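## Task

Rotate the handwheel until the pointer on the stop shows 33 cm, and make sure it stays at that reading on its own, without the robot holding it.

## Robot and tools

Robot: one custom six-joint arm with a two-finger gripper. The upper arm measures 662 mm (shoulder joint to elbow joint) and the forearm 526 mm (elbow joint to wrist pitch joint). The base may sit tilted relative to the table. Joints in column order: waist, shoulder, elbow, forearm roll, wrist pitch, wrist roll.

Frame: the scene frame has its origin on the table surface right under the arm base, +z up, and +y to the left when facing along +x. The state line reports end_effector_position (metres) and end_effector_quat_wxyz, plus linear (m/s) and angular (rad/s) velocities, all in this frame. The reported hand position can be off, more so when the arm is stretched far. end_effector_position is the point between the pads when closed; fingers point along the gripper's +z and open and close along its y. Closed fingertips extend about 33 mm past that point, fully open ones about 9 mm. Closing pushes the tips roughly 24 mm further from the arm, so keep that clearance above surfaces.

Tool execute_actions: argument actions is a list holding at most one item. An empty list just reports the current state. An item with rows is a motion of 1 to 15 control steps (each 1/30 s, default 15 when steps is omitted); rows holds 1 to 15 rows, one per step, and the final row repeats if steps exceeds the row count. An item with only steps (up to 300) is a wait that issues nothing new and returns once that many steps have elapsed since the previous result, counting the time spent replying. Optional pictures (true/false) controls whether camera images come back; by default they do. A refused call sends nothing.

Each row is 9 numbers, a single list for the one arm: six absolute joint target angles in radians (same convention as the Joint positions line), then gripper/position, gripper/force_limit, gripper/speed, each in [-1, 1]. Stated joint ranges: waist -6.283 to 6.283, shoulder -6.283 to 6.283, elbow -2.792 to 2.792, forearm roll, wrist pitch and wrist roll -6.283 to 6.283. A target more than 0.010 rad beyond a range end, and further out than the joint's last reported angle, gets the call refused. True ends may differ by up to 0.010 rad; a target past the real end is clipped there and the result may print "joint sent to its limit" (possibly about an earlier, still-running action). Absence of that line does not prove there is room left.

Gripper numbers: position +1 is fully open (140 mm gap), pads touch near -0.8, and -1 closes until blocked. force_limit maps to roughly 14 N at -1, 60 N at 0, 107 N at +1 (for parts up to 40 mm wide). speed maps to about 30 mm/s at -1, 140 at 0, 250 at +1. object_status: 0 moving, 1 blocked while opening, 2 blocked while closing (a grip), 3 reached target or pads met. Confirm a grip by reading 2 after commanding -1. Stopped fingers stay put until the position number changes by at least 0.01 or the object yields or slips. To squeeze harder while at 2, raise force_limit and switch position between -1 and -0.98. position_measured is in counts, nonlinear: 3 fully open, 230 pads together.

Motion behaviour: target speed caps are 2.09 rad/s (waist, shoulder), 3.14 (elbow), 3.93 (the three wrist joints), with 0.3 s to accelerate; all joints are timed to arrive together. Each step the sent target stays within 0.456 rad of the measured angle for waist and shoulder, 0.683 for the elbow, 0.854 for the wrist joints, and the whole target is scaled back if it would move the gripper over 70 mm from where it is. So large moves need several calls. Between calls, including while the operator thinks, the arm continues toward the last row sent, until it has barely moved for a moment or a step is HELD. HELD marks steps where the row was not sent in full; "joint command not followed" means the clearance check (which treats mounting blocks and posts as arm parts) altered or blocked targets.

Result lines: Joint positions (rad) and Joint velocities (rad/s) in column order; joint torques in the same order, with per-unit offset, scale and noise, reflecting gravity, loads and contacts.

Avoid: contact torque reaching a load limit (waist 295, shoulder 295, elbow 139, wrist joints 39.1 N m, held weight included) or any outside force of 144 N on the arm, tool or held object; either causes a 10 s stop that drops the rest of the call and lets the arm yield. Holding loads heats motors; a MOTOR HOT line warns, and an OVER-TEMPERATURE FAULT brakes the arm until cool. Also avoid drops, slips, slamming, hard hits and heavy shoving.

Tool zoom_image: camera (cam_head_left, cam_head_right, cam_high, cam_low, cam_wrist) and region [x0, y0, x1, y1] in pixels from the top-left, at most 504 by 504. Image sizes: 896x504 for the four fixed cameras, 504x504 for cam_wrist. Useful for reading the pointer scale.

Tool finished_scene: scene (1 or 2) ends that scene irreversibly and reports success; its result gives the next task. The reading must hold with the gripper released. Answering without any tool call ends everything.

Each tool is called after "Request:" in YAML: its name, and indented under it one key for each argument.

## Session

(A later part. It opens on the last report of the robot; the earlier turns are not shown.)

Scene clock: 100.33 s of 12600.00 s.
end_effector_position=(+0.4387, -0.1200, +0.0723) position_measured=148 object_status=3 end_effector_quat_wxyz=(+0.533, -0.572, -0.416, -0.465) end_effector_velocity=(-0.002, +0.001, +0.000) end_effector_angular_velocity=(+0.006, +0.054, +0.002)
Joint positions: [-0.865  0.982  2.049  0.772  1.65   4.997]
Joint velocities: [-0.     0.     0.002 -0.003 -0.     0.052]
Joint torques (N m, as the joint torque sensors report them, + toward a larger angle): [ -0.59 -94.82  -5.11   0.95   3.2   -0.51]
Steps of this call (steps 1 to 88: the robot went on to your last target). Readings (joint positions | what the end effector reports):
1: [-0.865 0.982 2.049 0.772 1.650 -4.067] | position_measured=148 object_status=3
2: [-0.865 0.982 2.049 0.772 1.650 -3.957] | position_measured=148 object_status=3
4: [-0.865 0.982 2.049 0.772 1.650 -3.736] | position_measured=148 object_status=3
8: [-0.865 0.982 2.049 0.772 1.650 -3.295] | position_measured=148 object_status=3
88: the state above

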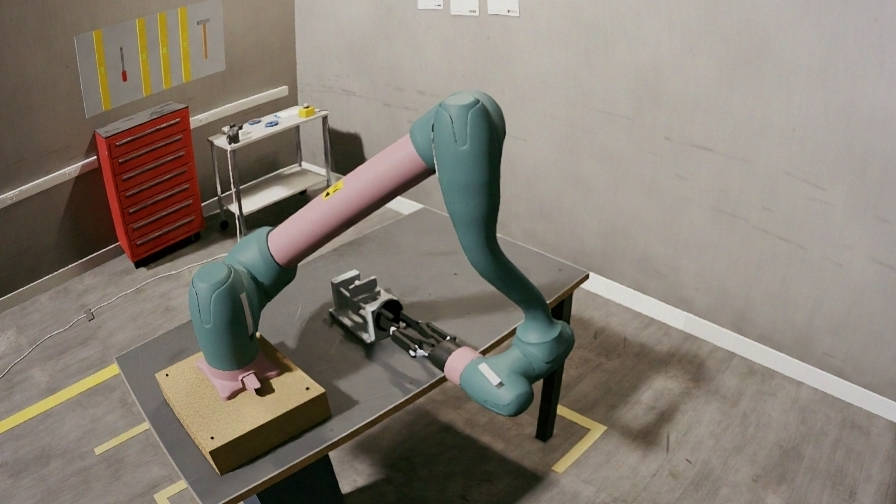

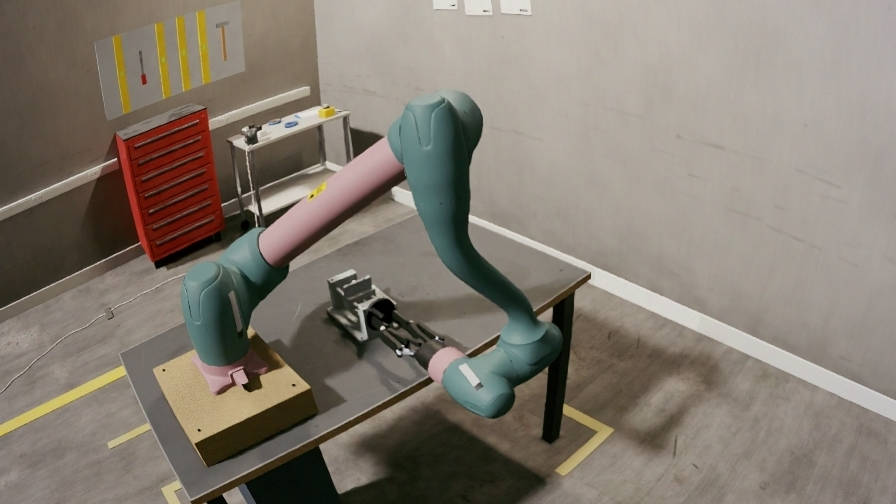

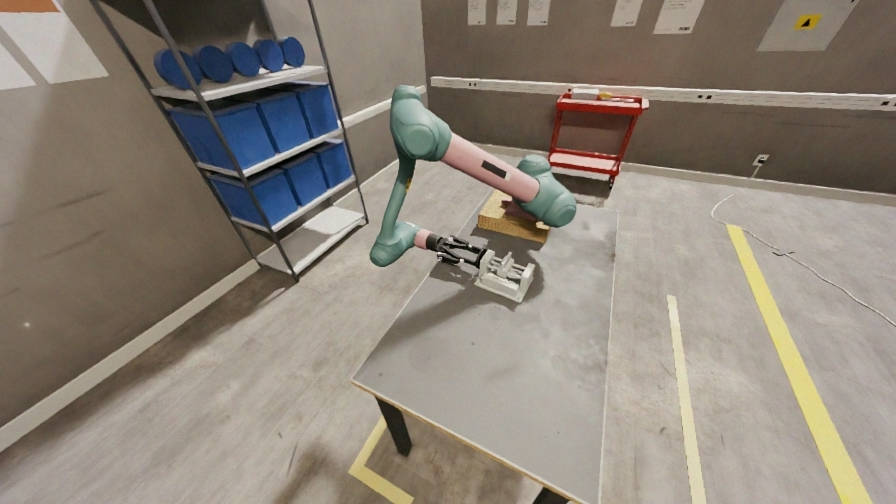

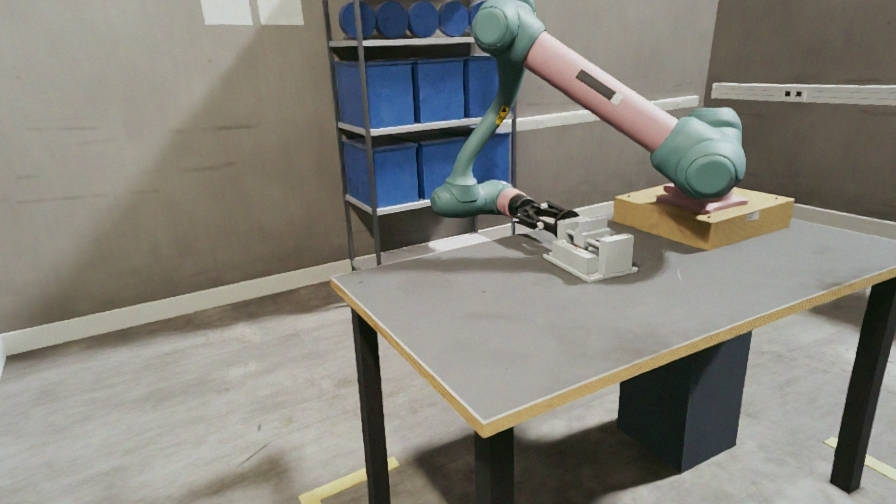

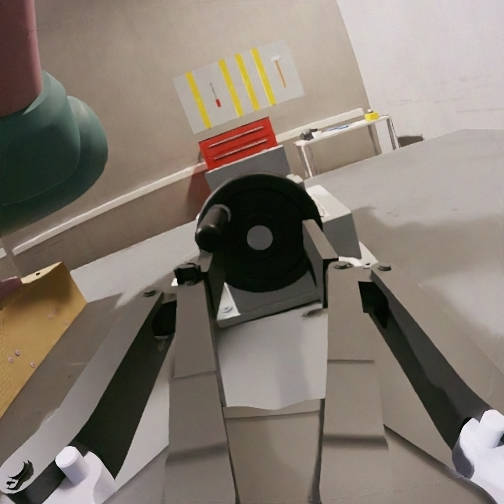

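Consistent with 2 mm/turn (now ~30.6). Eight more cycles, then inspect from above.

Request:
execute_actions:
  actions:
    - {"rows":[[-0.865,0.982,2.049,0.772,1.65,-5.3,-1,0,1]]}
  pictures: false

Request:
execute_actions:
  actions:
    - {"steps":88}
  pictures: false

Request:
execute_actions:
  actions:
    - {"rows":[[-0.865,0.982,2.049,0.772,1.65,5,-0.15,0,1]]}
  pictures: false

Request:
execute_actions:
  actions:
    - {"steps":88}
  pictures: false

Request:
execute_actions:
  actions:
    - {"rows":[[-0.865,0.982,2.049,0.772,1.65,-5.3,-1,0,1]]}
  pictures: false

Request:
execute_actions:
  actions:
    - {"steps":88}
  pictures: false

Request:
execute_actions:
  actions:
    - {"rows":[[-0.865,0.982,2.049,0.772,1.65,5,-0.15,0,1]]}
  pictures: false

Request:
execute_actions:
  actions:
    - {"steps":88}
  pictures: false

Request:
execute_actions:
  actions:
    - {"rows":[[-0.865,0.982,2.049,0.772,1.65,-5.3,-1,0,1]]}
  pictures: false

Request:
execute_actions:
  actions:
    - {"steps":88}
  pictures: false

Request:
execute_actions:
  actions:
    - {"rows":[[-0.865,0.982,2.049,0.772,1.65,5,-0.15,0,1]]}
  pictures: false

Request:
execute_actions:
  actions:
    - {"steps":88}
  pictures: false

Request:
execute_actions:
  actions:
    - {"rows":[[-0.865,0.982,2.049,0.772,1.65,-5.3,-1,0,1]]}
  pictures: false

Request:
execute_actions:
  actions:
    - {"steps":88}
  pictures: false

Request:
execute_actions:
  actions:
    - {"rows":[[-0.865,0.982,2.049,0.772,1.65,5,-0.15,0,1]]}
  pictures: false

Request:
execute_actions:
  actions:
    - {"steps":88}
  pictures: false

Request:
execute_actions:
  actions:
    - {"rows":[[-0.865,0.982,2.049,0.772,1.65,-5.3,-1,0,1]]}
  pictures: false

Request:
execute_actions:
  actions:
    - {"steps":88}
  pictures: false

Request:
execute_actions:
  actions:
    - {"rows":[[-0.865,0.982,2.049,0.772,1.65,5,-0.15,0,1]]}
  pictures: false

Request:
execute_actions:
  actions:
    - {"steps":88}
  pictures: false

Request:
execute_actions:
  actions:
    - {"rows":[[-0.865,0.982,2.049,0.772,1.65,-5.3,-1,0,1]]}
  pictures: false

Request:
execute_actions:
  actions:
    - {"steps":88}
  pictures: false

Request:
execute_actions:
  actions:
    - {"rows":[[-0.865,0.982,2.049,0.772,1.65,5,-0.15,0,1]]}
  pictures: false

Request:
execute_actions:
  actions:
    - {"steps":88}
  pictures: false

Request:
execute_actions:
  actions:
    - {"rows":[[-0.865,0.982,2.049,0.772,1.65,-5.3,-1,0,1]]}
  pictures: false

Request:
execute_actions:
  actions:
    - {"steps":88}
  pictures: false

Request:
execute_actions:
  actions:
    - {"rows":[[-0.865,0.982,2.049,0.772,1.65,5,-0.15,0,1]]}
  pictures: false

Request:
execute_actions:
  actions:
    - {"steps":88}
  pictures: false

Request:
execute_actions:
  actions:
    - {"rows":[[-0.865,0.982,2.049,0.772,1.65,-5.3,-1,0,1]]}
  pictures: false

Request:
execute_actions:
  actions:
    - {"steps":88}
  pictures: false

Request:
execute_actions:
  actions:
    - {"rows":[[-0.865,0.982,2.049,0.772,1.65,5,-0.15,0,1]]}
  pictures: false

Request:
execute_actions:
  actions:
    - {"steps":88}
  pictures: false

Request:
execute_actions:
  actions:
    - {"rows":[[-0.96,1.002,1.93,0.722,1.729,4.4,-1,0,1]]}
  pictures: false

Request:
execute_actions:
  actions:
    - {"rows":[[-0.96,0.5,1.93,0.722,1.729,4.4,1,0,1]]}
  pictures: false

Request:
execute_actions:
  actions:
    - {"steps":15}
  pictures: false

Request:
execute_actions:
  actions:
    - {"rows":[[0.05,0.139,2.255,0,0.748,3.25,1,0,0]]}
  pictures: false

Request:
execute_actions:
  actions:
    - {"steps":50}

Request:
zoom_image:
  camera: "cam_wrist"
  region: [150, 150, 270, 270]

Scene clock: 122.53 s of 12600.00 s.
end_effector_position=(+0.4387, -0.1200, +0.0723) position_measured=233 object_status=3 end_effector_quat_wxyz=(-0.200, +0.260, +0.658, +0.678) end_effector_velocity=(+0.001, -0.000, -0.001) end_effector_angular_velocity=(-0.291, -3.242, -0.000)
Joint positions: [-0.865  0.982  2.049  0.772  1.65   3.865]
Joint velocities: [-0.     0.001 -0.001  0.001 -0.002 -3.255]
Joint torques (N m, as the joint torque sensors report them, + toward a larger angle): [ -0.67 -93.43  -4.78   0.74   2.53  -0.63]
Steps of this call (steps 1 to 30: the robot went on to your last target; steps 31 to 651: nothing new was sent; steps 652 to 666: all 15 steps of this action). Readings (joint positions | what the end effector reports):
652: [-0.865 0.982 2.049 0.772 1.650 5.000] | position_measured=148 object_status=0
653: [-0.865 0.982 2.049 0.772 1.650 4.993] | position_measured=153 object_status=0
655: [-0.865 0.982 2.049 0.772 1.650 4.937] | position_measured=180 object_status=0
659: [-0.865 0.982 2.049 0.772 1.650 4.652] | position_measured=233 object_status=0
666: the state above

Scene clock: 125.47 s of 12600.00 s.
end_effector_position=(+0.4387, -0.1200, +0.0723) position_measured=233 object_status=3 end_effector_quat_wxyz=(+0.646, -0.618, +0.344, +0.287) end_effector_velocity=(+0.001, -0.000, +0.000) end_effector_angular_velocity=(-0.005, -0.048, -0.001)
Joint positions: [-0.865  0.982  2.049  0.772  1.65  -5.297]
Joint velocities: [ 0.    -0.001 -0.     0.002 -0.001 -0.048]
Joint torques (N m, as the joint torque sensors report them, + toward a larger angle): [ -0.62 -95.11  -4.8    0.56   2.51  -0.6 ]
Steps of this call (steps 1 to 88: the robot went on to your last target). Readings (joint positions | what the end effector reports):
1: [-0.865 0.982 2.049 0.772 1.650 3.755] | position_measured=233 object_status=3
2: [-0.865 0.982 2.049 0.772 1.650 3.645] | position_measured=233 object_status=3
4: [-0.865 0.982 2.049 0.772 1.650 3.424] | position_measured=233 object_status=3
8: [-0.865 0.982 2.049 0.772 1.650 2.983] | position_measured=233 object_status=3
88: the state above

Scene clock: 125.97 s of 12600.00 s.
end_effector_position=(+0.4387, -0.1200, +0.0723) position_measured=148 object_status=3 end_effector_quat_wxyz=(+0.395, -0.342, +0.619, +0.586) end_effector_velocity=(-0.000, -0.000, -0.000) end_effector_angular_velocity=(+0.286, +3.241, -0.002)
Joint positions: [-0.865  0.982  2.049  0.772  1.65  -4.178]
Joint velocities: [ 0.    -0.001 -0.    -0.001 -0.002  3.255]
Joint torques (N m, as the joint torque sensors report them, + toward a larger angle): [  1.51 -94.85  -4.43   1.36   3.05  -0.61]
Steps of this call (steps 1 to 15: all 15 steps of this action). Readings (joint positions | what the end effector reports):
1: [-0.865 0.982 2.049 0.772 1.650 -5.298] | position_measured=233 object_status=0
2: [-0.865 0.982 2.049 0.772 1.650 -5.293] | position_measured=233 object_status=0
4: [-0.865 0.982 2.049 0.772 1.650 -5.241] | position_measured=209 object_status=0
8: [-0.865 0.982 2.049 0.772 1.650 -4.963] | position_measured=155 object_status=0
15: the state above

Scene clock: 128.90 s of 12600.00 s.
end_effector_position=(+0.4387, -0.1200, +0.0723) position_measured=148 object_status=3 end_effector_quat_wxyz=(+0.533, -0.572, -0.416, -0.465) end_effector_velocity=(+0.000, -0.000, +0.001) end_effector_angular_velocity=(+0.005, +0.054, -0.000)
Joint positions: [-0.865  0.982  2.049  0.772  1.65   4.997]
Joint velocities: [-0.    -0.001 -0.     0.     0.001  0.056]
Joint torques (N m, as the joint torque sensors report them, + toward a larger angle): [ -1.27 -93.46  -5.23   0.24   2.11  -0.38]
Steps of this call (steps 1 to 88: the robot went on to your last target). Readings (joint positions | what the end effector reports):
1: [-0.865 0.982 2.049 0.772 1.650 -4.068] | position_measured=148 object_status=3
2: [-0.865 0.982 2.049 0.772 1.650 -3.957] | position_measured=148 object_status=3
4: [-0.865 0.982 2.049 0.772 1.650 -3.737] | position_measured=148 object_status=3
8: [-0.865 0.982 2.049 0.772 1.650 -3.295] | position_measured=148 object_status=3
88: the state above

Scene clock: 129.40 s of 12600.00 s.
end_effector_position=(+0.4387, -0.1200, +0.0723) position_measured=233 object_status=3 end_effector_quat_wxyz=(-0.205, +0.264, +0.656, +0.677) end_effector_velocity=(+0.000, -0.000, +0.000) end_effector_angular_velocity=(-0.291, -3.244, +0.000)
Joint positions: [-0.865  0.982  2.049  0.772  1.65   3.878]
Joint velocities: [-0.    -0.001  0.     0.001 -0.001 -3.256]
Joint torques (N m, as the joint torque sensors report them, + toward a larger angle): [ -1.18 -94.93  -4.91   0.73   2.38  -0.34]
Steps of this call (steps 1 to 15: all 15 steps of this action). Readings (joint positions | what the end effector reports):
1: [-0.865 0.982 2.049 0.772 1.650 4.998] | position_measured=148 object_status=0
2: [-0.865 0.982 2.049 0.772 1.650 4.993] | position_measured=153 object_status=0
4: [-0.865 0.982 2.049 0.772 1.650 4.941] | position_measured=180 object_status=0
8: [-0.865 0.982 2.049 0.772 1.650 4.663] | position_measured=233 object_status=0
15: the state above

Scene clock: 132.33 s of 12600.00 s.
end_effector_position=(+0.4387, -0.1200, +0.0723) position_measured=233 object_status=3 end_effector_quat_wxyz=(+0.646, -0.618, +0.344, +0.287) end_effector_velocity=(+0.001, -0.001, -0.001) end_effector_angular_velocity=(-0.008, -0.058, -0.001)
Joint positions: [-0.865  0.982  2.049  0.772  1.65  -5.297]
Joint velocities: [-0.    -0.001 -0.001  0.001 -0.002 -0.058]
Joint torques (N m, as the joint torque sensors report them, + toward a larger angle): [ -0.7  -94.22  -4.95   0.67   2.33  -0.67]
Steps of this call (steps 1 to 88: the robot went on to your last target). Readings (joint positions | what the end effector reports):
1: [-0.865 0.982 2.049 0.772 1.650 3.767] | position_measured=233 object_status=3
2: [-0.865 0.982 2.049 0.772 1.650 3.657] | position_measured=233 object_status=3
4: [-0.865 0.982 2.049 0.772 1.650 3.436] | position_measured=233 object_status=3
8: [-0.865 0.982 2.049 0.772 1.650 2.995] | position_measured=233 object_status=3
88: the state above

Scene clock: 132.83 s of 12600.00 s.
end_effector_position=(+0.4387, -0.1200, +0.0723) position_measured=148 object_status=3 end_effector_quat_wxyz=(+0.395, -0.341, +0.619, +0.586) end_effector_velocity=(-0.000, -0.000, +0.001) end_effector_angular_velocity=(+0.286, +3.242, -0.001)
Joint positions: [-0.865  0.982  2.049  0.772  1.65  -4.178]
Joint velocities: [-0.    -0.002 -0.    -0.001 -0.001  3.257]
Joint torques (N m, as the joint torque sensors report them, + toward a larger angle): [ -0.29 -91.64  -4.35   0.23   2.02  -0.69]
Steps of this call (steps 1 to 15: all 15 steps of this action). Readings (joint positions | what the end effector reports):
1: [-0.865 0.982 2.049 0.772 1.650 -5.298] | position_measured=233 object_status=0
2: [-0.865 0.982 2.049 0.772 1.650 -5.293] | position_measured=233 object_status=0
4: [-0.865 0.982 2.049 0.772 1.650 -5.241] | position_measured=209 object_status=0
8: [-0.865 0.982 2.049 0.772 1.650 -4.963] | position_measured=155 object_status=0
15: the state above

Scene clock: 135.77 s of 12600.00 s.
end_effector_position=(+0.4387, -0.1200, +0.0723) position_measured=148 object_status=3 end_effector_quat_wxyz=(+0.533, -0.572, -0.416, -0.465) end_effector_velocity=(+0.001, -0.000, +0.001) end_effector_angular_velocity=(+0.002, +0.050, -0.001)
Joint positions: [-0.865  0.982  2.049  0.772  1.65   4.997]
Joint velocities: [-0.    -0.003  0.     0.001  0.     0.053]
Joint torques (N m, as the joint torque sensors report them, + toward a larger angle): [  0.11 -95.36  -4.37   1.09   3.21  -0.72]
Steps of this call (steps 1 to 88: the robot went on to your last target). Readings (joint positions | what the end effector reports):
1: [-0.865 0.982 2.049 0.772 1.650 -4.067] | position_measured=148 object_status=3
2: [-0.865 0.982 2.049 0.772 1.650 -3.957] | position_measured=148 object_status=3
4: [-0.865 0.982 2.049 0.772 1.650 -3.736] | position_measured=148 object_status=3
8: [-0.865 0.982 2.049 0.772 1.650 -3.295] | position_measured=148 object_status=3
88: the state above

Scene clock: 136.27 s of 12600.00 s.
end_effector_position=(+0.4387, -0.1200, +0.0723) position_measured=233 object_status=3 end_effector_quat_wxyz=(-0.205, +0.264, +0.656, +0.677) end_effector_velocity=(-0.001, +0.001, -0.000) end_effector_angular_velocity=(-0.288, -3.241, +0.004)
Joint positions: [-0.865  0.982  2.049  0.772  1.65   3.878]
Joint velocities: [-0.     0.001  0.001 -0.002  0.    -3.256]
Joint torques (N m, as the joint torque sensors report them, + toward a larger angle): [ -0.93 -93.99  -5.43   0.63   2.3   -0.5 ]
Steps of this call (steps 1 to 15: all 15 steps of this action). Readings (joint positions | what the end effector reports):
1: [-0.865 0.982 2.049 0.772 1.650 4.998] | position_measured=148 object_status=0
2: [-0.865 0.982 2.049 0.772 1.650 4.993] | position_measured=153 object_status=0
4: [-0.865 0.982 2.049 0.772 1.650 4.941] | position_measured=180 object_status=0
8: [-0.865 0.982 2.049 0.772 1.650 4.663] | position_measured=233 object_status=0
15: the state above

Scene clock: 139.20 s of 12600.00 s.
end_effector_position=(+0.4387, -0.1200, +0.0723) position_measured=233 object_status=3 end_effector_quat_wxyz=(+0.646, -0.618, +0.344, +0.287) end_effector_velocity=(+0.000, +0.000, +0.000) end_effector_angular_velocity=(-0.004, -0.053, -0.001)
Joint positions: [-0.865  0.982  2.049  0.772  1.65  -5.297]
Joint velocities: [-0.    -0.     0.001  0.001 -0.    -0.054]
Joint torques (N m, as the joint torque sensors report them, + toward a larger angle): [ -0.84 -94.31  -4.85   0.51   2.44  -0.46]
Steps of this call (steps 1 to 88: the robot went on to your last target). Readings (joint positions | what the end effector reports):
1: [-0.865 0.982 2.049 0.772 1.650 3.767] | position_measured=233 object_status=3
2: [-0.865 0.982 2.049 0.772 1.650 3.657] | position_measured=233 object_status=3
4: [-0.865 0.982 2.049 0.772 1.650 3.436] | position_measured=233 object_status=3
8: [-0.865 0.982 2.049 0.772 1.650 2.995] | position_measured=233 object_status=3
88: the state above

Scene clock: 139.70 s of 12600.00 s.
end_effector_position=(+0.4387, -0.1200, +0.0723) position_measured=148 object_status=3 end_effector_quat_wxyz=(+0.395, -0.341, +0.619, +0.586) end_effector_velocity=(+0.000, -0.000, +0.000) end_effector_angular_velocity=(+0.290, +3.241, -0.003)
Joint positions: [-0.865  0.982  2.049  0.772  1.65  -4.178]
Joint velocities: [-0.     0.    -0.001  0.001  0.002  3.254]
Joint torques (N m, as the joint torque sensors report them, + toward a larger angle): [  1.12 -95.2   -4.27   1.14   2.78  -0.24]
Steps of this call (steps 1 to 15: all 15 steps of this action). Readings (joint positions | what the end effector reports):
1: [-0.865 0.982 2.049 0.772 1.650 -5.298] | position_measured=233 object_status=0
2: [-0.865 0.982 2.049 0.772 1.650 -5.293] | position_measured=233 object_status=0
4: [-0.865 0.982 2.049 0.772 1.650 -5.241] | position_measured=209 object_status=0
8: [-0.865 0.982 2.049 0.772 1.650 -4.963] | position_measured=155 object_status=0
15: the state above

Scene clock: 142.63 s of 12600.00 s.
end_effector_position=(+0.4387, -0.1200, +0.0723) position_measured=148 object_status=3 end_effector_quat_wxyz=(+0.533, -0.572, -0.416, -0.465) end_effector_velocity=(+0.000, +0.000, -0.001) end_effector_angular_velocity=(+0.004, +0.053, -0.001)
Joint positions: [-0.865  0.982  2.049  0.772  1.65   4.997]
Joint velocities: [-0.     0.001 -0.     0.    -0.002  0.053]
Joint torques (N m, as the joint torque sensors report them, + toward a larger angle): [ -1.03 -94.96  -5.13   0.3    2.16  -0.84]
Steps of this call (steps 1 to 88: the robot went on to your last target). Readings (joint positions | what the end effector reports):
1: [-0.865 0.982 2.049 0.772 1.650 -4.067] | position_measured=148 object_status=3
2: [-0.865 0.982 2.049 0.772 1.650 -3.957] | position_measured=148 object_status=3
4: [-0.865 0.982 2.049 0.772 1.650 -3.736] | position_measured=148 object_status=3
8: [-0.865 0.982 2.049 0.772 1.650 -3.295] | position_measured=148 object_status=3
88: the state above

Scene clock: 143.13 s of 12600.00 s.
end_effector_position=(+0.4387, -0.1200, +0.0723) position_measured=233 object_status=3 end_effector_quat_wxyz=(-0.205, +0.264, +0.656, +0.677) end_effector_velocity=(-0.001, -0.001, -0.000) end_effector_angular_velocity=(-0.290, -3.243, +0.006)
Joint positions: [-0.865  0.982  2.049  0.772  1.65   3.878]
Joint velocities: [-0.    -0.    -0.001 -0.004  0.    -3.255]
Joint torques (N m, as the joint torque sensors report them, + toward a larger angle): [ -0.97 -94.29  -5.35   0.54   2.4   -0.52]
Steps of this call (steps 1 to 15: all 15 steps of this action). Readings (joint positions | what the end effector reports):
1: [-0.865 0.982 2.049 0.772 1.650 4.998] | position_measured=148 object_status=0
2: [-0.865 0.982 2.049 0.772 1.650 4.993] | position_measured=153 object_status=0
4: [-0.865 0.982 2.049 0.772 1.650 4.941] | position_measured=180 object_status=0
8: [-0.865 0.982 2.049 0.772 1.650 4.663] | position_measured=233 object_status=0
15: the state above

Scene clock: 146.07 s of 12600.00 s.
end_effector_position=(+0.4387, -0.1200, +0.0723) position_measured=233 object_status=3 end_effector_quat_wxyz=(+0.646, -0.618, +0.344, +0.287) end_effector_velocity=(-0.000, +0.000, +0.001) end_effector_angular_velocity=(-0.005, -0.054, +0.001)
Joint positions: [-0.865  0.982  2.049  0.772  1.65  -5.297]
Joint velocities: [ 0.    -0.001  0.001 -0.001 -0.    -0.054]
Joint torques (N m, as the joint torque sensors report them, + toward a larger angle): [ -0.66 -95.17  -4.72   0.42   2.32  -0.69]
Steps of this call (steps 1 to 88: the robot went on to your last target). Readings (joint positions | what the end effector reports):
1: [-0.865 0.982 2.049 0.772 1.650 3.767] | position_measured=233 object_status=3
2: [-0.865 0.982 2.049 0.772 1.650 3.657] | position_measured=233 object_status=3
4: [-0.865 0.982 2.049 0.772 1.650 3.436] | position_measured=233 object_status=3
8: [-0.865 0.982 2.049 0.772 1.650 2.995] | position_measured=233 object_status=3
88: the state above

Scene clock: 146.57 s of 12600.00 s.
end_effector_position=(+0.4387, -0.1200, +0.0723) position_measured=148 object_status=3 end_effector_quat_wxyz=(+0.395, -0.341, +0.619, +0.586) end_effector_velocity=(-0.000, +0.001, -0.000) end_effector_angular_velocity=(+0.291, +3.245, -0.002)
Joint positions: [-0.865  0.982  2.049  0.772  1.65  -4.178]
Joint velocities: [0.    0.001 0.001 0.    0.    3.257]
Joint torques (N m, as the joint torque sensors report them, + toward a larger angle): [  0.48 -93.17  -4.17   0.03   2.39  -0.63]
Steps of this call (steps 1 to 15: all 15 steps of this action). Readings (joint positions | what the end effector reports):
1: [-0.865 0.982 2.049 0.772 1.650 -5.298] | position_measured=233 object_status=0
2: [-0.865 0.982 2.049 0.772 1.650 -5.293] | position_measured=233 object_status=0
4: [-0.865 0.982 2.049 0.772 1.650 -5.241] | position_measured=209 object_status=0
8: [-0.865 0.982 2.049 0.772 1.650 -4.963] | position_measured=155 object_status=0
15: the state above

Scene clock: 149.50 s of 12600.00 s.
end_effector_position=(+0.4387, -0.1200, +0.0723) position_measured=148 object_status=3 end_effector_quat_wxyz=(+0.533, -0.572, -0.416, -0.465) end_effector_velocity=(-0.000, +0.000, +0.000) end_effector_angular_velocity=(+0.007, +0.055, -0.001)
Joint positions: [-0.865  0.982  2.049  0.772  1.65   4.997]
Joint velocities: [-0.     0.     0.001  0.001  0.001  0.054]
Joint torques (N m, as the joint torque sensors report them, + toward a larger angle): [ -0.31 -94.63  -4.84   0.95   3.12  -0.44]
Steps of this call (steps 1 to 88: the robot went on to your last target). Readings (joint positions | what the end effector reports):
1: [-0.865 0.982 2.049 0.772 1.650 -4.067] | position_measured=148 object_status=3
2: [-0.865 0.982 2.049 0.772 1.650 -3.957] | position_measured=148 object_status=3
4: [-0.865 0.982 2.049 0.772 1.650 -3.736] | position_measured=148 object_status=3
8: [-0.865 0.982 2.049 0.772 1.650 -3.295] | position_measured=148 object_status=3
88: the state above

Scene clock: 150.00 s of 12600.00 s.
end_effector_position=(+0.4387, -0.1200, +0.0723) position_measured=233 object_status=3 end_effector_quat_wxyz=(-0.205, +0.264, +0.656, +0.677) end_effector_velocity=(-0.001, -0.000, +0.000) end_effector_angular_velocity=(-0.290, -3.243, +0.004)
Joint positions: [-0.865  0.982  2.049  0.772  1.65   3.878]
Joint velocities: [-0.    -0.001  0.    -0.002 -0.    -3.257]
Joint torques (N m, as the joint torque sensors report them, + toward a larger angle): [ -0.44 -94.06  -5.15   0.77   2.38  -0.41]
Steps of this call (steps 1 to 15: all 15 steps of this action). Readings (joint positions | what the end effector reports):
1: [-0.865 0.982 2.049 0.772 1.650 4.998] | position_measured=148 object_status=0
2: [-0.865 0.982 2.049 0.772 1.650 4.993] | position_measured=153 object_status=0
4: [-0.865 0.982 2.049 0.772 1.650 4.941] | position_measured=180 object_status=0
8: [-0.865 0.982 2.049 0.772 1.650 4.663] | position_measured=233 object_status=0
15: the state above

Scene clock: 152.93 s of 12600.00 s.
end_effector_position=(+0.4387, -0.1200, +0.0723) position_measured=233 object_status=3 end_effector_quat_wxyz=(+0.646, -0.618, +0.344, +0.287) end_effector_velocity=(+0.000, -0.000, +0.000) end_effector_angular_velocity=(-0.006, -0.057, -0.000)
Joint positions: [-0.865  0.982  2.049  0.772  1.65  -5.297]
Joint velocities: [-0.    -0.001 -0.001  0.     0.    -0.056]
Joint torques (N m, as the joint torque sensors report them, + toward a larger angle): [  0.69 -94.64  -4.23   0.73   2.46  -0.84]
Steps of this call (steps 1 to 88: the robot went on to your last target). Readings (joint positions | what the end effector reports):
1: [-0.865 0.982 2.049 0.772 1.650 3.767] | position_measured=233 object_status=3
2: [-0.865 0.982 2.049 0.772 1.650 3.657] | position_measured=233 object_status=3
4: [-0.865 0.982 2.049 0.772 1.650 3.436] | position_measured=233 object_status=3
8: [-0.865 0.982 2.049 0.772 1.650 2.995] | position_measured=233 object_status=3
88: the state above

Scene clock: 153.43 s of 12600.00 s.
end_effector_position=(+0.4387, -0.1200, +0.0723) position_measured=148 object_status=3 end_effector_quat_wxyz=(+0.395, -0.341, +0.619, +0.586) end_effector_velocity=(-0.001, +0.000, +0.001) end_effector_angular_velocity=(+0.290, +3.242, -0.000)
Joint positions: [-0.865  0.982  2.049  0.772  1.65  -4.178]
Joint velocities: [ 0.    -0.001  0.    -0.002  0.002  3.255]
Joint torques (N m, as the joint torque sensors report them, + toward a larger angle): [ -0.71 -95.68  -4.34   0.74   3.31  -0.57]
Steps of this call (steps 1 to 15: all 15 steps of this action). Readings (joint positions | what the end effector reports):
1: [-0.865 0.982 2.049 0.772 1.650 -5.298] | position_measured=233 object_status=0
2: [-0.865 0.982 2.049 0.772 1.650 -5.293] | position_measured=233 object_status=0
4: [-0.865 0.982 2.049 0.772 1.650 -5.241] | position_measured=209 object_status=0
8: [-0.865 0.982 2.049 0.772 1.650 -4.963] | position_measured=155 object_status=0
15: the state above

Scene clock: 156.37 s of 12600.00 s.
end_effector_position=(+0.4387, -0.1200, +0.0723) position_measured=148 object_status=3 end_effector_quat_wxyz=(+0.533, -0.572, -0.416, -0.465) end_effector_velocity=(+0.000, -0.000, -0.000) end_effector_angular_velocity=(+0.004, +0.053, -0.000)
Joint positions: [-0.865  0.982  2.049  0.772  1.65   4.997]
Joint velocities: [-0.     0.    -0.     0.    -0.     0.053]
Joint torques (N m, as the joint torque sensors report them, + toward a larger angle): [  0.14 -94.28  -4.76   0.25   2.16  -0.68]
Steps of this call (steps 1 to 88: the robot went on to your last target). Readings (joint positions | what the end effector reports):
1: [-0.865 0.982 2.049 0.772 1.650 -4.067] | position_measured=148 object_status=3
2: [-0.865 0.982 2.049 0.772 1.650 -3.957] | position_measured=148 object_status=3
4: [-0.865 0.982 2.049 0.772 1.650 -3.736] | position_measured=148 object_status=3
8: [-0.865 0.982 2.049 0.772 1.650 -3.295] | position_measured=148 object_status=3
88: the state above

Scene clock: 156.87 s of 12600.00 s.
end_effector_position=(+0.4387, -0.1200, +0.0723) position_measured=233 object_status=3 end_effector_quat_wxyz=(-0.205, +0.264, +0.656, +0.677) end_effector_velocity=(-0.001, +0.000, -0.001) end_effector_angular_velocity=(-0.290, -3.242, +0.002)
Joint positions: [-0.865  0.982  2.049  0.772  1.65   3.878]
Joint velocities: [-0.     0.     0.001 -0.    -0.002 -3.256]
Joint torques (N m, as the joint torque sensors report them, + toward a larger angle): [ -1.12 -94.33  -4.39   0.78   2.45  -0.61]
Steps of this call (steps 1 to 15: all 15 steps of this action). Readings (joint positions | what the end effector reports):
1: [-0.865 0.982 2.049 0.772 1.650 4.998] | position_measured=148 object_status=0
2: [-0.865 0.982 2.049 0.772 1.650 4.993] | position_measured=153 object_status=0
4: [-0.865 0.982 2.049 0.772 1.650 4.941] | position_measured=180 object_status=0
8: [-0.865 0.982 2.049 0.772 1.650 4.663] | position_measured=233 object_status=0
15: the state above

Scene clock: 159.80 s of 12600.00 s.
end_effector_position=(+0.4387, -0.1200, +0.0723) position_measured=233 object_status=3 end_effector_quat_wxyz=(+0.646, -0.618, +0.344, +0.287) end_effector_velocity=(+0.000, +0.000, +0.000) end_effector_angular_velocity=(-0.007, -0.054, -0.001)
Joint positions: [-0.865  0.982  2.049  0.772  1.65  -5.297]
Joint velocities: [-0.    -0.002  0.001  0.001 -0.002 -0.054]
Joint torques (N m, as the joint torque sensors report them, + toward a larger angle): [ -0.17 -93.78  -4.41   0.64   2.44  -0.82]
Steps of this call (steps 1 to 88: the robot went on to your last target). Readings (joint positions | what the end effector reports):
1: [-0.865 0.982 2.049 0.772 1.650 3.767] | position_measured=233 object_status=3
2: [-0.865 0.982 2.049 0.772 1.650 3.657] | position_measured=233 object_status=3
4: [-0.865 0.982 2.049 0.772 1.650 3.436] | position_measured=233 object_status=3
8: [-0.865 0.982 2.049 0.772 1.650 2.995] | position_measured=233 object_status=3
88: the state above

Scene clock: 160.30 s of 12600.00 s.
end_effector_position=(+0.4387, -0.1200, +0.0723) position_measured=148 object_status=3 end_effector_quat_wxyz=(+0.395, -0.341, +0.619, +0.586) end_effector_velocity=(-0.000, +0.000, +0.000) end_effector_angular_velocity=(+0.290, +3.244, -0.002)
Joint positions: [-0.865  0.982  2.049  0.772  1.65  -4.178]
Joint velocities: [-0.    -0.     0.    -0.     0.     3.256]
Joint torques (N m, as the joint torque sensors report them, + toward a larger angle): [ -1.32 -93.98  -3.93  -0.22   2.04  -0.35]
Steps of this call (steps 1 to 15: all 15 steps of this action). Readings (joint positions | what the end effector reports):
1: [-0.865 0.982 2.049 0.772 1.650 -5.298] | position_measured=233 object_status=0
2: [-0.865 0.982 2.049 0.772 1.650 -5.293] | position_measured=233 object_status=0
4: [-0.865 0.982 2.049 0.772 1.650 -5.241] | position_measured=209 object_status=0
8: [-0.865 0.982 2.049 0.772 1.650 -4.963] | position_measured=155 object_status=0
15: the state above

Scene clock: 163.23 s of 12600.00 s.
end_effector_position=(+0.4387, -0.1200, +0.0723) position_measured=148 object_status=3 end_effector_quat_wxyz=(+0.533, -0.572, -0.416, -0.465) end_effector_velocity=(-0.000, +0.000, -0.001) end_effector_angular_velocity=(+0.007, +0.055, +0.000)
Joint positions: [-0.865  0.982  2.049  0.772  1.65   4.997]
Joint velocities: [-0.     0.003 -0.001 -0.     0.001  0.053]
Joint torques (N m, as the joint torque sensors report them, + toward a larger angle): [  0.95 -94.91  -4.66   0.93   2.92  -0.5 ]
Steps of this call (steps 1 to 88: the robot went on to your last target). Readings (joint positions | what the end effector reports):
1: [-0.865 0.982 2.049 0.772 1.650 -4.067] | position_measured=148 object_status=3
2: [-0.865 0.982 2.049 0.772 1.650 -3.957] | position_measured=148 object_status=3
4: [-0.865 0.982 2.049 0.772 1.650 -3.736] | position_measured=148 object_status=3
8: [-0.865 0.982 2.049 0.772 1.650 -3.295] | position_measured=148 object_status=3
88: the state above

Scene clock: 163.73 s of 12600.00 s.
end_effector_position=(+0.4387, -0.1200, +0.0723) position_measured=233 object_status=3 end_effector_quat_wxyz=(-0.205, +0.264, +0.656, +0.677) end_effector_velocity=(+0.000, +0.000, -0.001) end_effector_angular_velocity=(-0.289, -3.241, +0.002)
Joint positions: [-0.865  0.982  2.049  0.772  1.65   3.878]
Joint velocities: [ 0.     0.002 -0.     0.    -0.001 -3.254]
Joint torques (N m, as the joint torque sensors report them, + toward a larger angle): [ -1.33 -94.62  -5.27   0.62   2.51  -0.47]
Steps of this call (steps 1 to 15: all 15 steps of this action). Readings (joint positions | what the end effector reports):
1: [-0.865 0.982 2.049 0.772 1.650 4.998] | position_measured=148 object_status=0
2: [-0.865 0.982 2.049 0.772 1.650 4.993] | position_measured=153 object_status=0
4: [-0.865 0.982 2.049 0.772 1.650 4.941] | position_measured=180 object_status=0
8: [-0.865 0.982 2.049 0.772 1.650 4.663] | position_measured=233 object_status=0
15: the state above

Scene clock: 166.67 s of 12600.00 s.
end_effector_position=(+0.4387, -0.1200, +0.0723) position_measured=233 object_status=3 end_effector_quat_wxyz=(+0.646, -0.618, +0.344, +0.287) end_effector_velocity=(+0.000, +0.000, -0.000) end_effector_angular_velocity=(-0.002, -0.054, -0.002)
Joint positions: [-0.865  0.982  2.049  0.772  1.65  -5.297]
Joint velocities: [-0.     0.002  0.001  0.002  0.001 -0.056]
Joint torques (N m, as the joint torque sensors report them, + toward a larger angle): [ -0.49 -94.72  -4.9    0.56   2.55  -0.6 ]
Steps of this call (steps 1 to 88: the robot went on to your last target). Readings (joint positions | what the end effector reports):
1: [-0.865 0.982 2.049 0.772 1.650 3.767] | position_measured=233 object_status=3
2: [-0.865 0.982 2.049 0.772 1.650 3.657] | position_measured=233 object_status=3
4: [-0.865 0.982 2.049 0.772 1.650 3.436] | position_measured=233 object_status=3
8: [-0.865 0.982 2.049 0.772 1.650 2.995] | position_measured=233 object_status=3
88: the state above

Scene clock: 167.17 s of 12600.00 s.
end_effector_position=(+0.4387, -0.1200, +0.0723) position_measured=148 object_status=3 end_effector_quat_wxyz=(+0.395, -0.341, +0.619, +0.586) end_effector_velocity=(-0.000, +0.000, +0.001) end_effector_angular_velocity=(+0.288, +3.241, -0.001)
Joint positions: [-0.865  0.982  2.049  0.772  1.65  -4.178]
Joint velocities: [ 0.    -0.003  0.001 -0.     0.     3.255]
Joint torques (N m, as the joint torque sensors report them, + toward a larger angle): [ -0.34 -94.01  -4.84   1.03   2.97  -0.28]
Steps of this call (steps 1 to 15: all 15 steps of this action). Readings (joint positions | what the end effector reports):
1: [-0.865 0.982 2.049 0.772 1.650 -5.298] | position_measured=233 object_status=0
2: [-0.865 0.982 2.049 0.772 1.650 -5.293] | position_measured=233 object_status=0
4: [-0.865 0.982 2.049 0.772 1.650 -5.241] | position_measured=209 object_status=0
8: [-0.865 0.982 2.049 0.772 1.650 -4.963] | position_measured=155 object_status=0
15: the state above

Scene clock: 170.10 s of 12600.00 s.
end_effector_position=(+0.4387, -0.1200, +0.0723) position_measured=148 object_status=3 end_effector_quat_wxyz=(+0.533, -0.572, -0.416, -0.465) end_effector_velocity=(-0.000, +0.001, -0.000) end_effector_angular_velocity=(+0.009, +0.056, -0.002)
Joint positions: [-0.865  0.982  2.049  0.772  1.65   4.997]
Joint velocities: [-0.     0.002  0.001  0.002  0.001  0.054]
Joint torques (N m, as the joint torque sensors report them, + toward a larger angle): [ -1.7  -93.99  -4.88   0.32   2.1   -0.5 ]
Steps of this call (steps 1 to 88: the robot went on to your last target). Readings (joint positions | what the end effector reports):
1: [-0.865 0.982 2.049 0.772 1.650 -4.067] | position_measured=148 object_status=3
2: [-0.865 0.982 2.049 0.772 1.650 -3.957] | position_measured=148 object_status=3
4: [-0.865 0.982 2.049 0.772 1.650 -3.736] | position_measured=148 object_status=3
8: [-0.865 0.982 2.049 0.772 1.650 -3.295] | position_measured=148 object_status=3
88: the state above

Scene clock: 170.60 s of 12600.00 s.
end_effector_position=(+0.4387, -0.1200, +0.0723) position_measured=233 object_status=3 end_effector_quat_wxyz=(-0.205, +0.264, +0.656, +0.677) end_effector_velocity=(-0.000, -0.000, -0.001) end_effector_angular_velocity=(-0.291, -3.242, +0.003)
Joint positions: [-0.865  0.982  2.049  0.772  1.65   3.878]
Joint velocities: [ 0.     0.    -0.001 -0.001 -0.001 -3.255]
Joint torques (N m, as the joint torque sensors report them, + toward a larger angle): [ -1.34 -94.62  -4.67   0.63   2.53  -0.49]
Steps of this call (steps 1 to 15: all 15 steps of this action). Readings (joint positions | what the end effector reports):
1: [-0.865 0.982 2.049 0.772 1.650 4.998] | position_measured=148 object_status=0
2: [-0.865 0.982 2.049 0.772 1.650 4.993] | position_measured=153 object_status=0
4: [-0.865 0.982 2.049 0.772 1.650 4.941] | position_measured=180 object_status=0
8: [-0.865 0.982 2.049 0.772 1.650 4.663] | position_measured=233 object_status=0
15: the state above

Scene clock: 173.53 s of 12600.00 s.
end_effector_position=(+0.4387, -0.1200, +0.0723) position_measured=233 object_status=3 end_effector_quat_wxyz=(+0.646, -0.618, +0.344, +0.287) end_effector_velocity=(+0.001, -0.000, +0.000) end_effector_angular_velocity=(-0.007, -0.055, -0.001)
Joint positions: [-0.865  0.982  2.049  0.772  1.65  -5.297]
Joint velocities: [ 0.001 -0.001 -0.001  0.001 -0.    -0.053]
Joint torques (N m, as the joint torque sensors report them, + toward a larger angle): [ -0.45 -94.16  -4.73   0.54   2.43  -0.66]
Steps of this call (steps 1 to 88: the robot went on to your last target). Readings (joint positions | what the end effector reports):
1: [-0.865 0.982 2.049 0.772 1.650 3.767] | position_measured=233 object_status=3
2: [-0.865 0.982 2.049 0.772 1.650 3.657] | position_measured=233 object_status=3
4: [-0.865 0.982 2.049 0.772 1.650 3.436] | position_measured=233 object_status=3
8: [-0.865 0.982 2.049 0.772 1.650 2.995] | position_measured=233 object_status=3
88: the state above

Scene clock: 174.03 s of 12600.00 s.
end_effector_position=(+0.4387, -0.1200, +0.0723) position_measured=148 object_status=3 end_effector_quat_wxyz=(+0.395, -0.341, +0.619, +0.586) end_effector_velocity=(-0.000, +0.000, +0.001) end_effector_angular_velocity=(+0.290, +3.242, -0.001)
Joint positions: [-0.865  0.982  2.049  0.772  1.65  -4.178]
Joint velocities: [ 0.    -0.002  0.001 -0.001  0.002  3.256]
Joint torques (N m, as the joint torque sensors report them, + toward a larger angle): [ -1.54 -94.41  -4.43  -0.17   2.08  -0.85]
Steps of this call (steps 1 to 15: all 15 steps of this action). Readings (joint positions | what the end effector reports):
1: [-0.865 0.982 2.049 0.772 1.650 -5.298] | position_measured=233 object_status=0
2: [-0.865 0.982 2.049 0.772 1.650 -5.293] | position_measured=233 object_status=0
4: [-0.865 0.982 2.049 0.772 1.650 -5.241] | position_measured=209 object_status=0
8: [-0.865 0.982 2.049 0.772 1.650 -4.963] | position_measured=155 object_status=0
15: the state above

Scene clock: 176.97 s of 12600.00 s.
end_effector_position=(+0.4387, -0.1200, +0.0723) position_measured=148 object_status=3 end_effector_quat_wxyz=(+0.533, -0.572, -0.416, -0.465) end_effector_velocity=(-0.001, +0.000, +0.000) end_effector_angular_velocity=(+0.005, +0.053, +0.001)
Joint positions: [-0.865  0.982  2.049  0.772  1.65   4.997]
Joint velocities: [-0.    -0.     0.001 -0.001  0.     0.053]
Joint torques (N m, as the joint torque sensors report them, + toward a larger angle): [ -1.39 -95.1   -5.05   0.81   3.2   -0.63]
Steps of this call (steps 1 to 88: the robot went on to your last target). Readings (joint positions | what the end effector reports):
1: [-0.865 0.982 2.049 0.772 1.650 -4.067] | position_measured=148 object_status=3
2: [-0.865 0.982 2.049 0.772 1.650 -3.957] | position_measured=148 object_status=3
4: [-0.865 0.982 2.049 0.772 1.650 -3.736] | position_measured=148 object_status=3
8: [-0.865 0.982 2.049 0.772 1.650 -3.295] | position_measured=148 object_status=3
88: the state above

Scene clock: 177.47 s of 12600.00 s.
end_effector_position=(+0.4387, -0.2065, +0.0695) position_measured=233 object_status=3 end_effector_quat_wxyz=(-0.344, +0.419, +0.570, +0.618) end_effector_velocity=(-0.001, -0.005, +0.000) end_effector_angular_velocity=(-0.005, -0.071, +0.001)
Joint positions: [-0.96   1.002  1.931  0.722  1.729  4.404]
Joint velocities: [-0.006  0.003 -0.008 -0.005  0.008 -0.069]
Joint torques (N m, as the joint torque sensors report them, + toward a larger angle): [  7.88 -98.58  -4.92   0.83   2.3   -0.74]
Steps of this call (steps 1 to 15: all 15 steps of this action). Readings (joint positions | what the end effector reports):
1: [-0.865 0.982 2.049 0.772 1.650 4.998] | position_measured=148 object_status=0
2: [-0.866 0.982 2.048 0.772 1.650 4.993] | position_measured=153 object_status=0
4: [-0.875 0.984 2.037 0.767 1.658 4.941] | position_measured=180 object_status=0
8: [-0.917 0.993 1.983 0.745 1.693 4.674] | position_measured=233 object_status=0
15: the state above

Scene clock: 177.97 s of 12600.00 s.
end_effector_position=(+0.4571, -0.2311, +0.2171) position_measured=61 object_status=0 end_effector_quat_wxyz=(-0.226, +0.401, +0.683, +0.567) end_effector_velocity=(+0.011, -0.008, +0.358) end_effector_angular_velocity=(-0.674, -0.449, +0.010)
Joint positions: [-0.96   0.661  1.93   0.722  1.729  4.401]
Joint velocities: [-0.    -0.807 -0.001  0.001 -0.    -0.003]
Joint torques (N m, as the joint torque sensors report them, + toward a larger angle): [ -0.37 -85.14 -18.9    2.3    2.4   -0.68]
Steps of this call (steps 1 to 15: all 15 steps of this action). Readings (joint positions | what the end effector reports):
1: [-0.960 1.002 1.930 0.722 1.729 4.402] | position_measured=233 object_status=0
2: [-0.960 0.999 1.930 0.722 1.729 4.402] | position_measured=233 object_status=0
4: [-0.960 0.969 1.930 0.722 1.729 4.402] | position_measured=209 object_status=0
8: [-0.960 0.853 1.930 0.722 1.729 4.401] | position_measured=155 object_status=0
15: the state above

Scene clock: 178.47 s of 12600.00 s.
end_effector_position=(+0.4560, -0.2279, +0.2882) position_measured=3 object_status=3 end_effector_quat_wxyz=(-0.169, +0.389, +0.729, +0.537) end_effector_velocity=(-0.001, +0.000, +0.002) end_effector_angular_velocity=(-0.004, -0.001, +0.002)
Joint positions: [-0.96   0.5    1.93   0.722  1.729  4.4  ]
Joint velocities: [ 0.001 -0.004 -0.    -0.002  0.001  0.   ]
Joint torques (N m, as the joint torque sensors report them, + toward a larger angle): [ -0.86 -78.04 -26.58   3.33   2.09  -0.79]
Steps of this call (steps 1 to 15: the robot went on to your last target). Readings (joint positions | what the end effector reports):
1: [-0.960 0.633 1.930 0.722 1.729 4.401] | position_measured=47 object_status=0
2: [-0.960 0.606 1.930 0.722 1.729 4.400] | position_measured=34 object_status=0
4: [-0.960 0.556 1.930 0.722 1.729 4.400] | position_measured=7 object_status=0
8: [-0.960 0.505 1.930 0.722 1.729 4.400] | position_measured=3 object_status=0
15: the state above

Scene clock: 178.97 s of 12600.00 s.
end_effector_position=(+0.4075, -0.1361, +0.1683) position_measured=3 object_status=3 end_effector_quat_wxyz=(-0.054, -0.189, +0.965, +0.173) end_effector_velocity=(+0.103, +0.213, -0.099) end_effector_angular_velocity=(-1.210, -1.338, +3.657)
Joint positions: [-0.525  0.247  2.158  0.216  1.051  3.635]
Joint velocities: [ 1.382 -0.518  0.465 -1.026 -1.445 -1.817]
Joint torques (N m, as the joint torque sensors report them, + toward a larger angle): [-16.18 -39.2  -28.5    3.88   0.85  -0.32]
Steps of this call (steps 1 to 15: all 15 steps of this action). Readings (joint positions | what the end effector reports):
1: [-0.960 0.500 1.930 0.722 1.729 4.400] | position_measured=3 object_status=3
2: [-0.957 0.497 1.933 0.716 1.723 4.393] | position_measured=3 object_status=3
4: [-0.927 0.474 1.955 0.669 1.667 4.337] | position_measured=3 object_status=3
8: [-0.828 0.401 2.019 0.524 1.482 4.151] | position_measured=3 object_status=3
15: the state above

Scene clock: 180.63 s of 12600.00 s.
end_effector_position=(+0.4494, +0.0453, +0.1646) position_measured=3 object_status=3 end_effector_quat_wxyz=(+0.006, +0.677, -0.736, -0.006) end_effector_velocity=(+0.000, -0.000, -0.000) end_effector_angular_velocity=(-0.001, +0.000, +0.001)
Joint positions: [ 0.05   0.139  2.255 -0.     0.748  3.25 ]
Joint velocities: [-0.     0.001  0.    -0.001 -0.001 -0.001]
Joint torques (N m, as the joint torque sensors report them, + toward a larger angle): [  0.78 -40.29 -26.54   2.98  -0.03  -0.66]
Steps of this call (steps 1 to 45: the robot went on to your last target; steps 46 to 50: nothing new was sent). Readings (joint positions | what the end effector reports):
1: [-0.480 0.231 2.172 0.184 1.006 3.578] | position_measured=3 object_status=3
2: [-0.438 0.218 2.184 0.158 0.969 3.532] | position_measured=3 object_status=3
4: [-0.363 0.200 2.200 0.122 0.919 3.468] | position_measured=3 object_status=3
8: [-0.231 0.181 2.218 0.083 0.864 3.398] | position_measured=3 object_status=3
50: the state above
The arm was judged still, so your last target was given up. Only a new action makes it travel on or press farther. Fingers that are still opening or closing keep moving.

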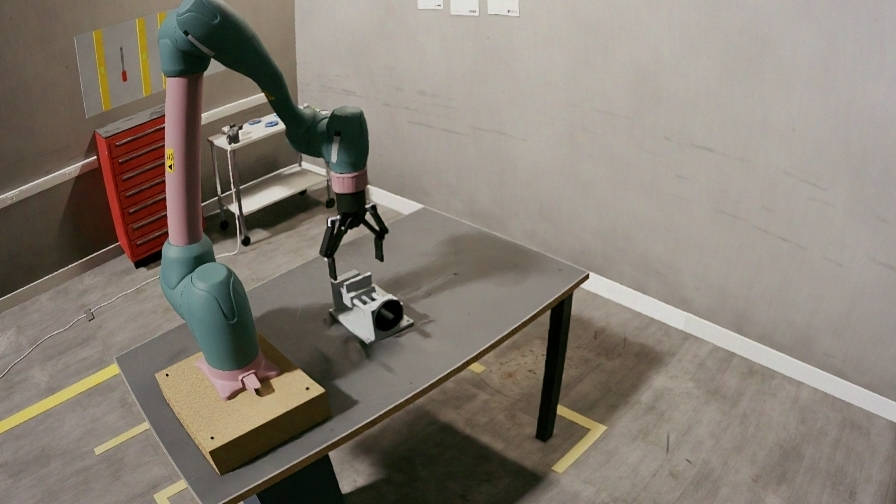

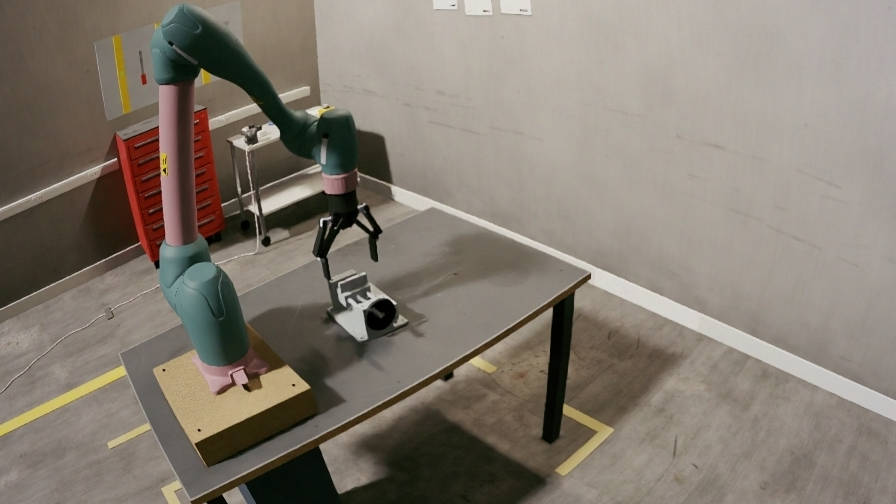

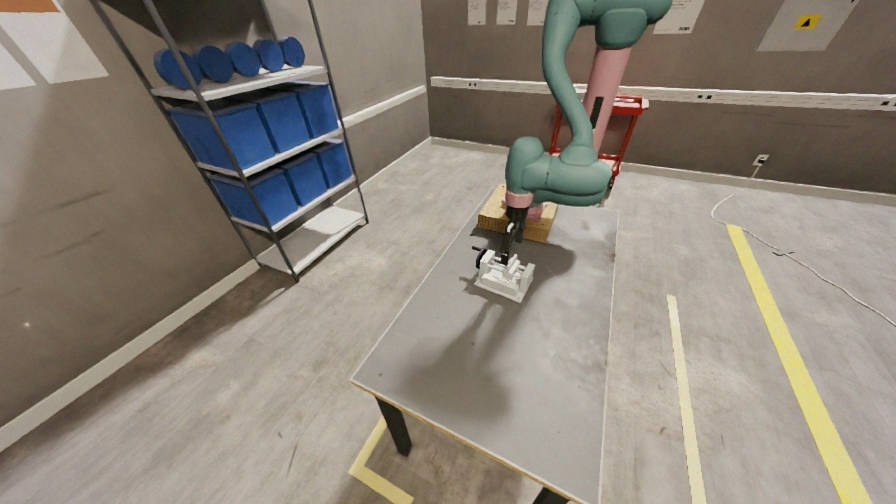

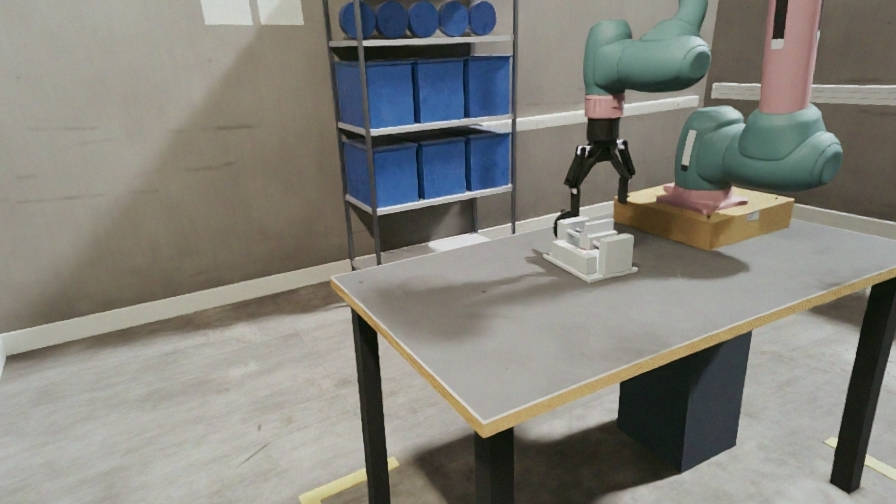

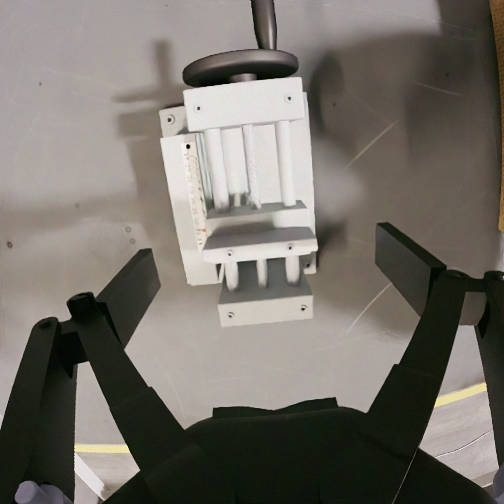

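Region (150, 150, 270, 270) of cam_wrist's 504x504 image, scaled by 4.200, with more detail than that image has.

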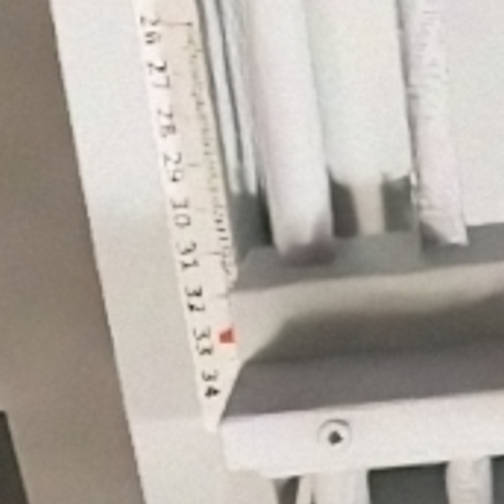

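Request:
finished_scene:
  scene: 2

The scene is finished: the task was done.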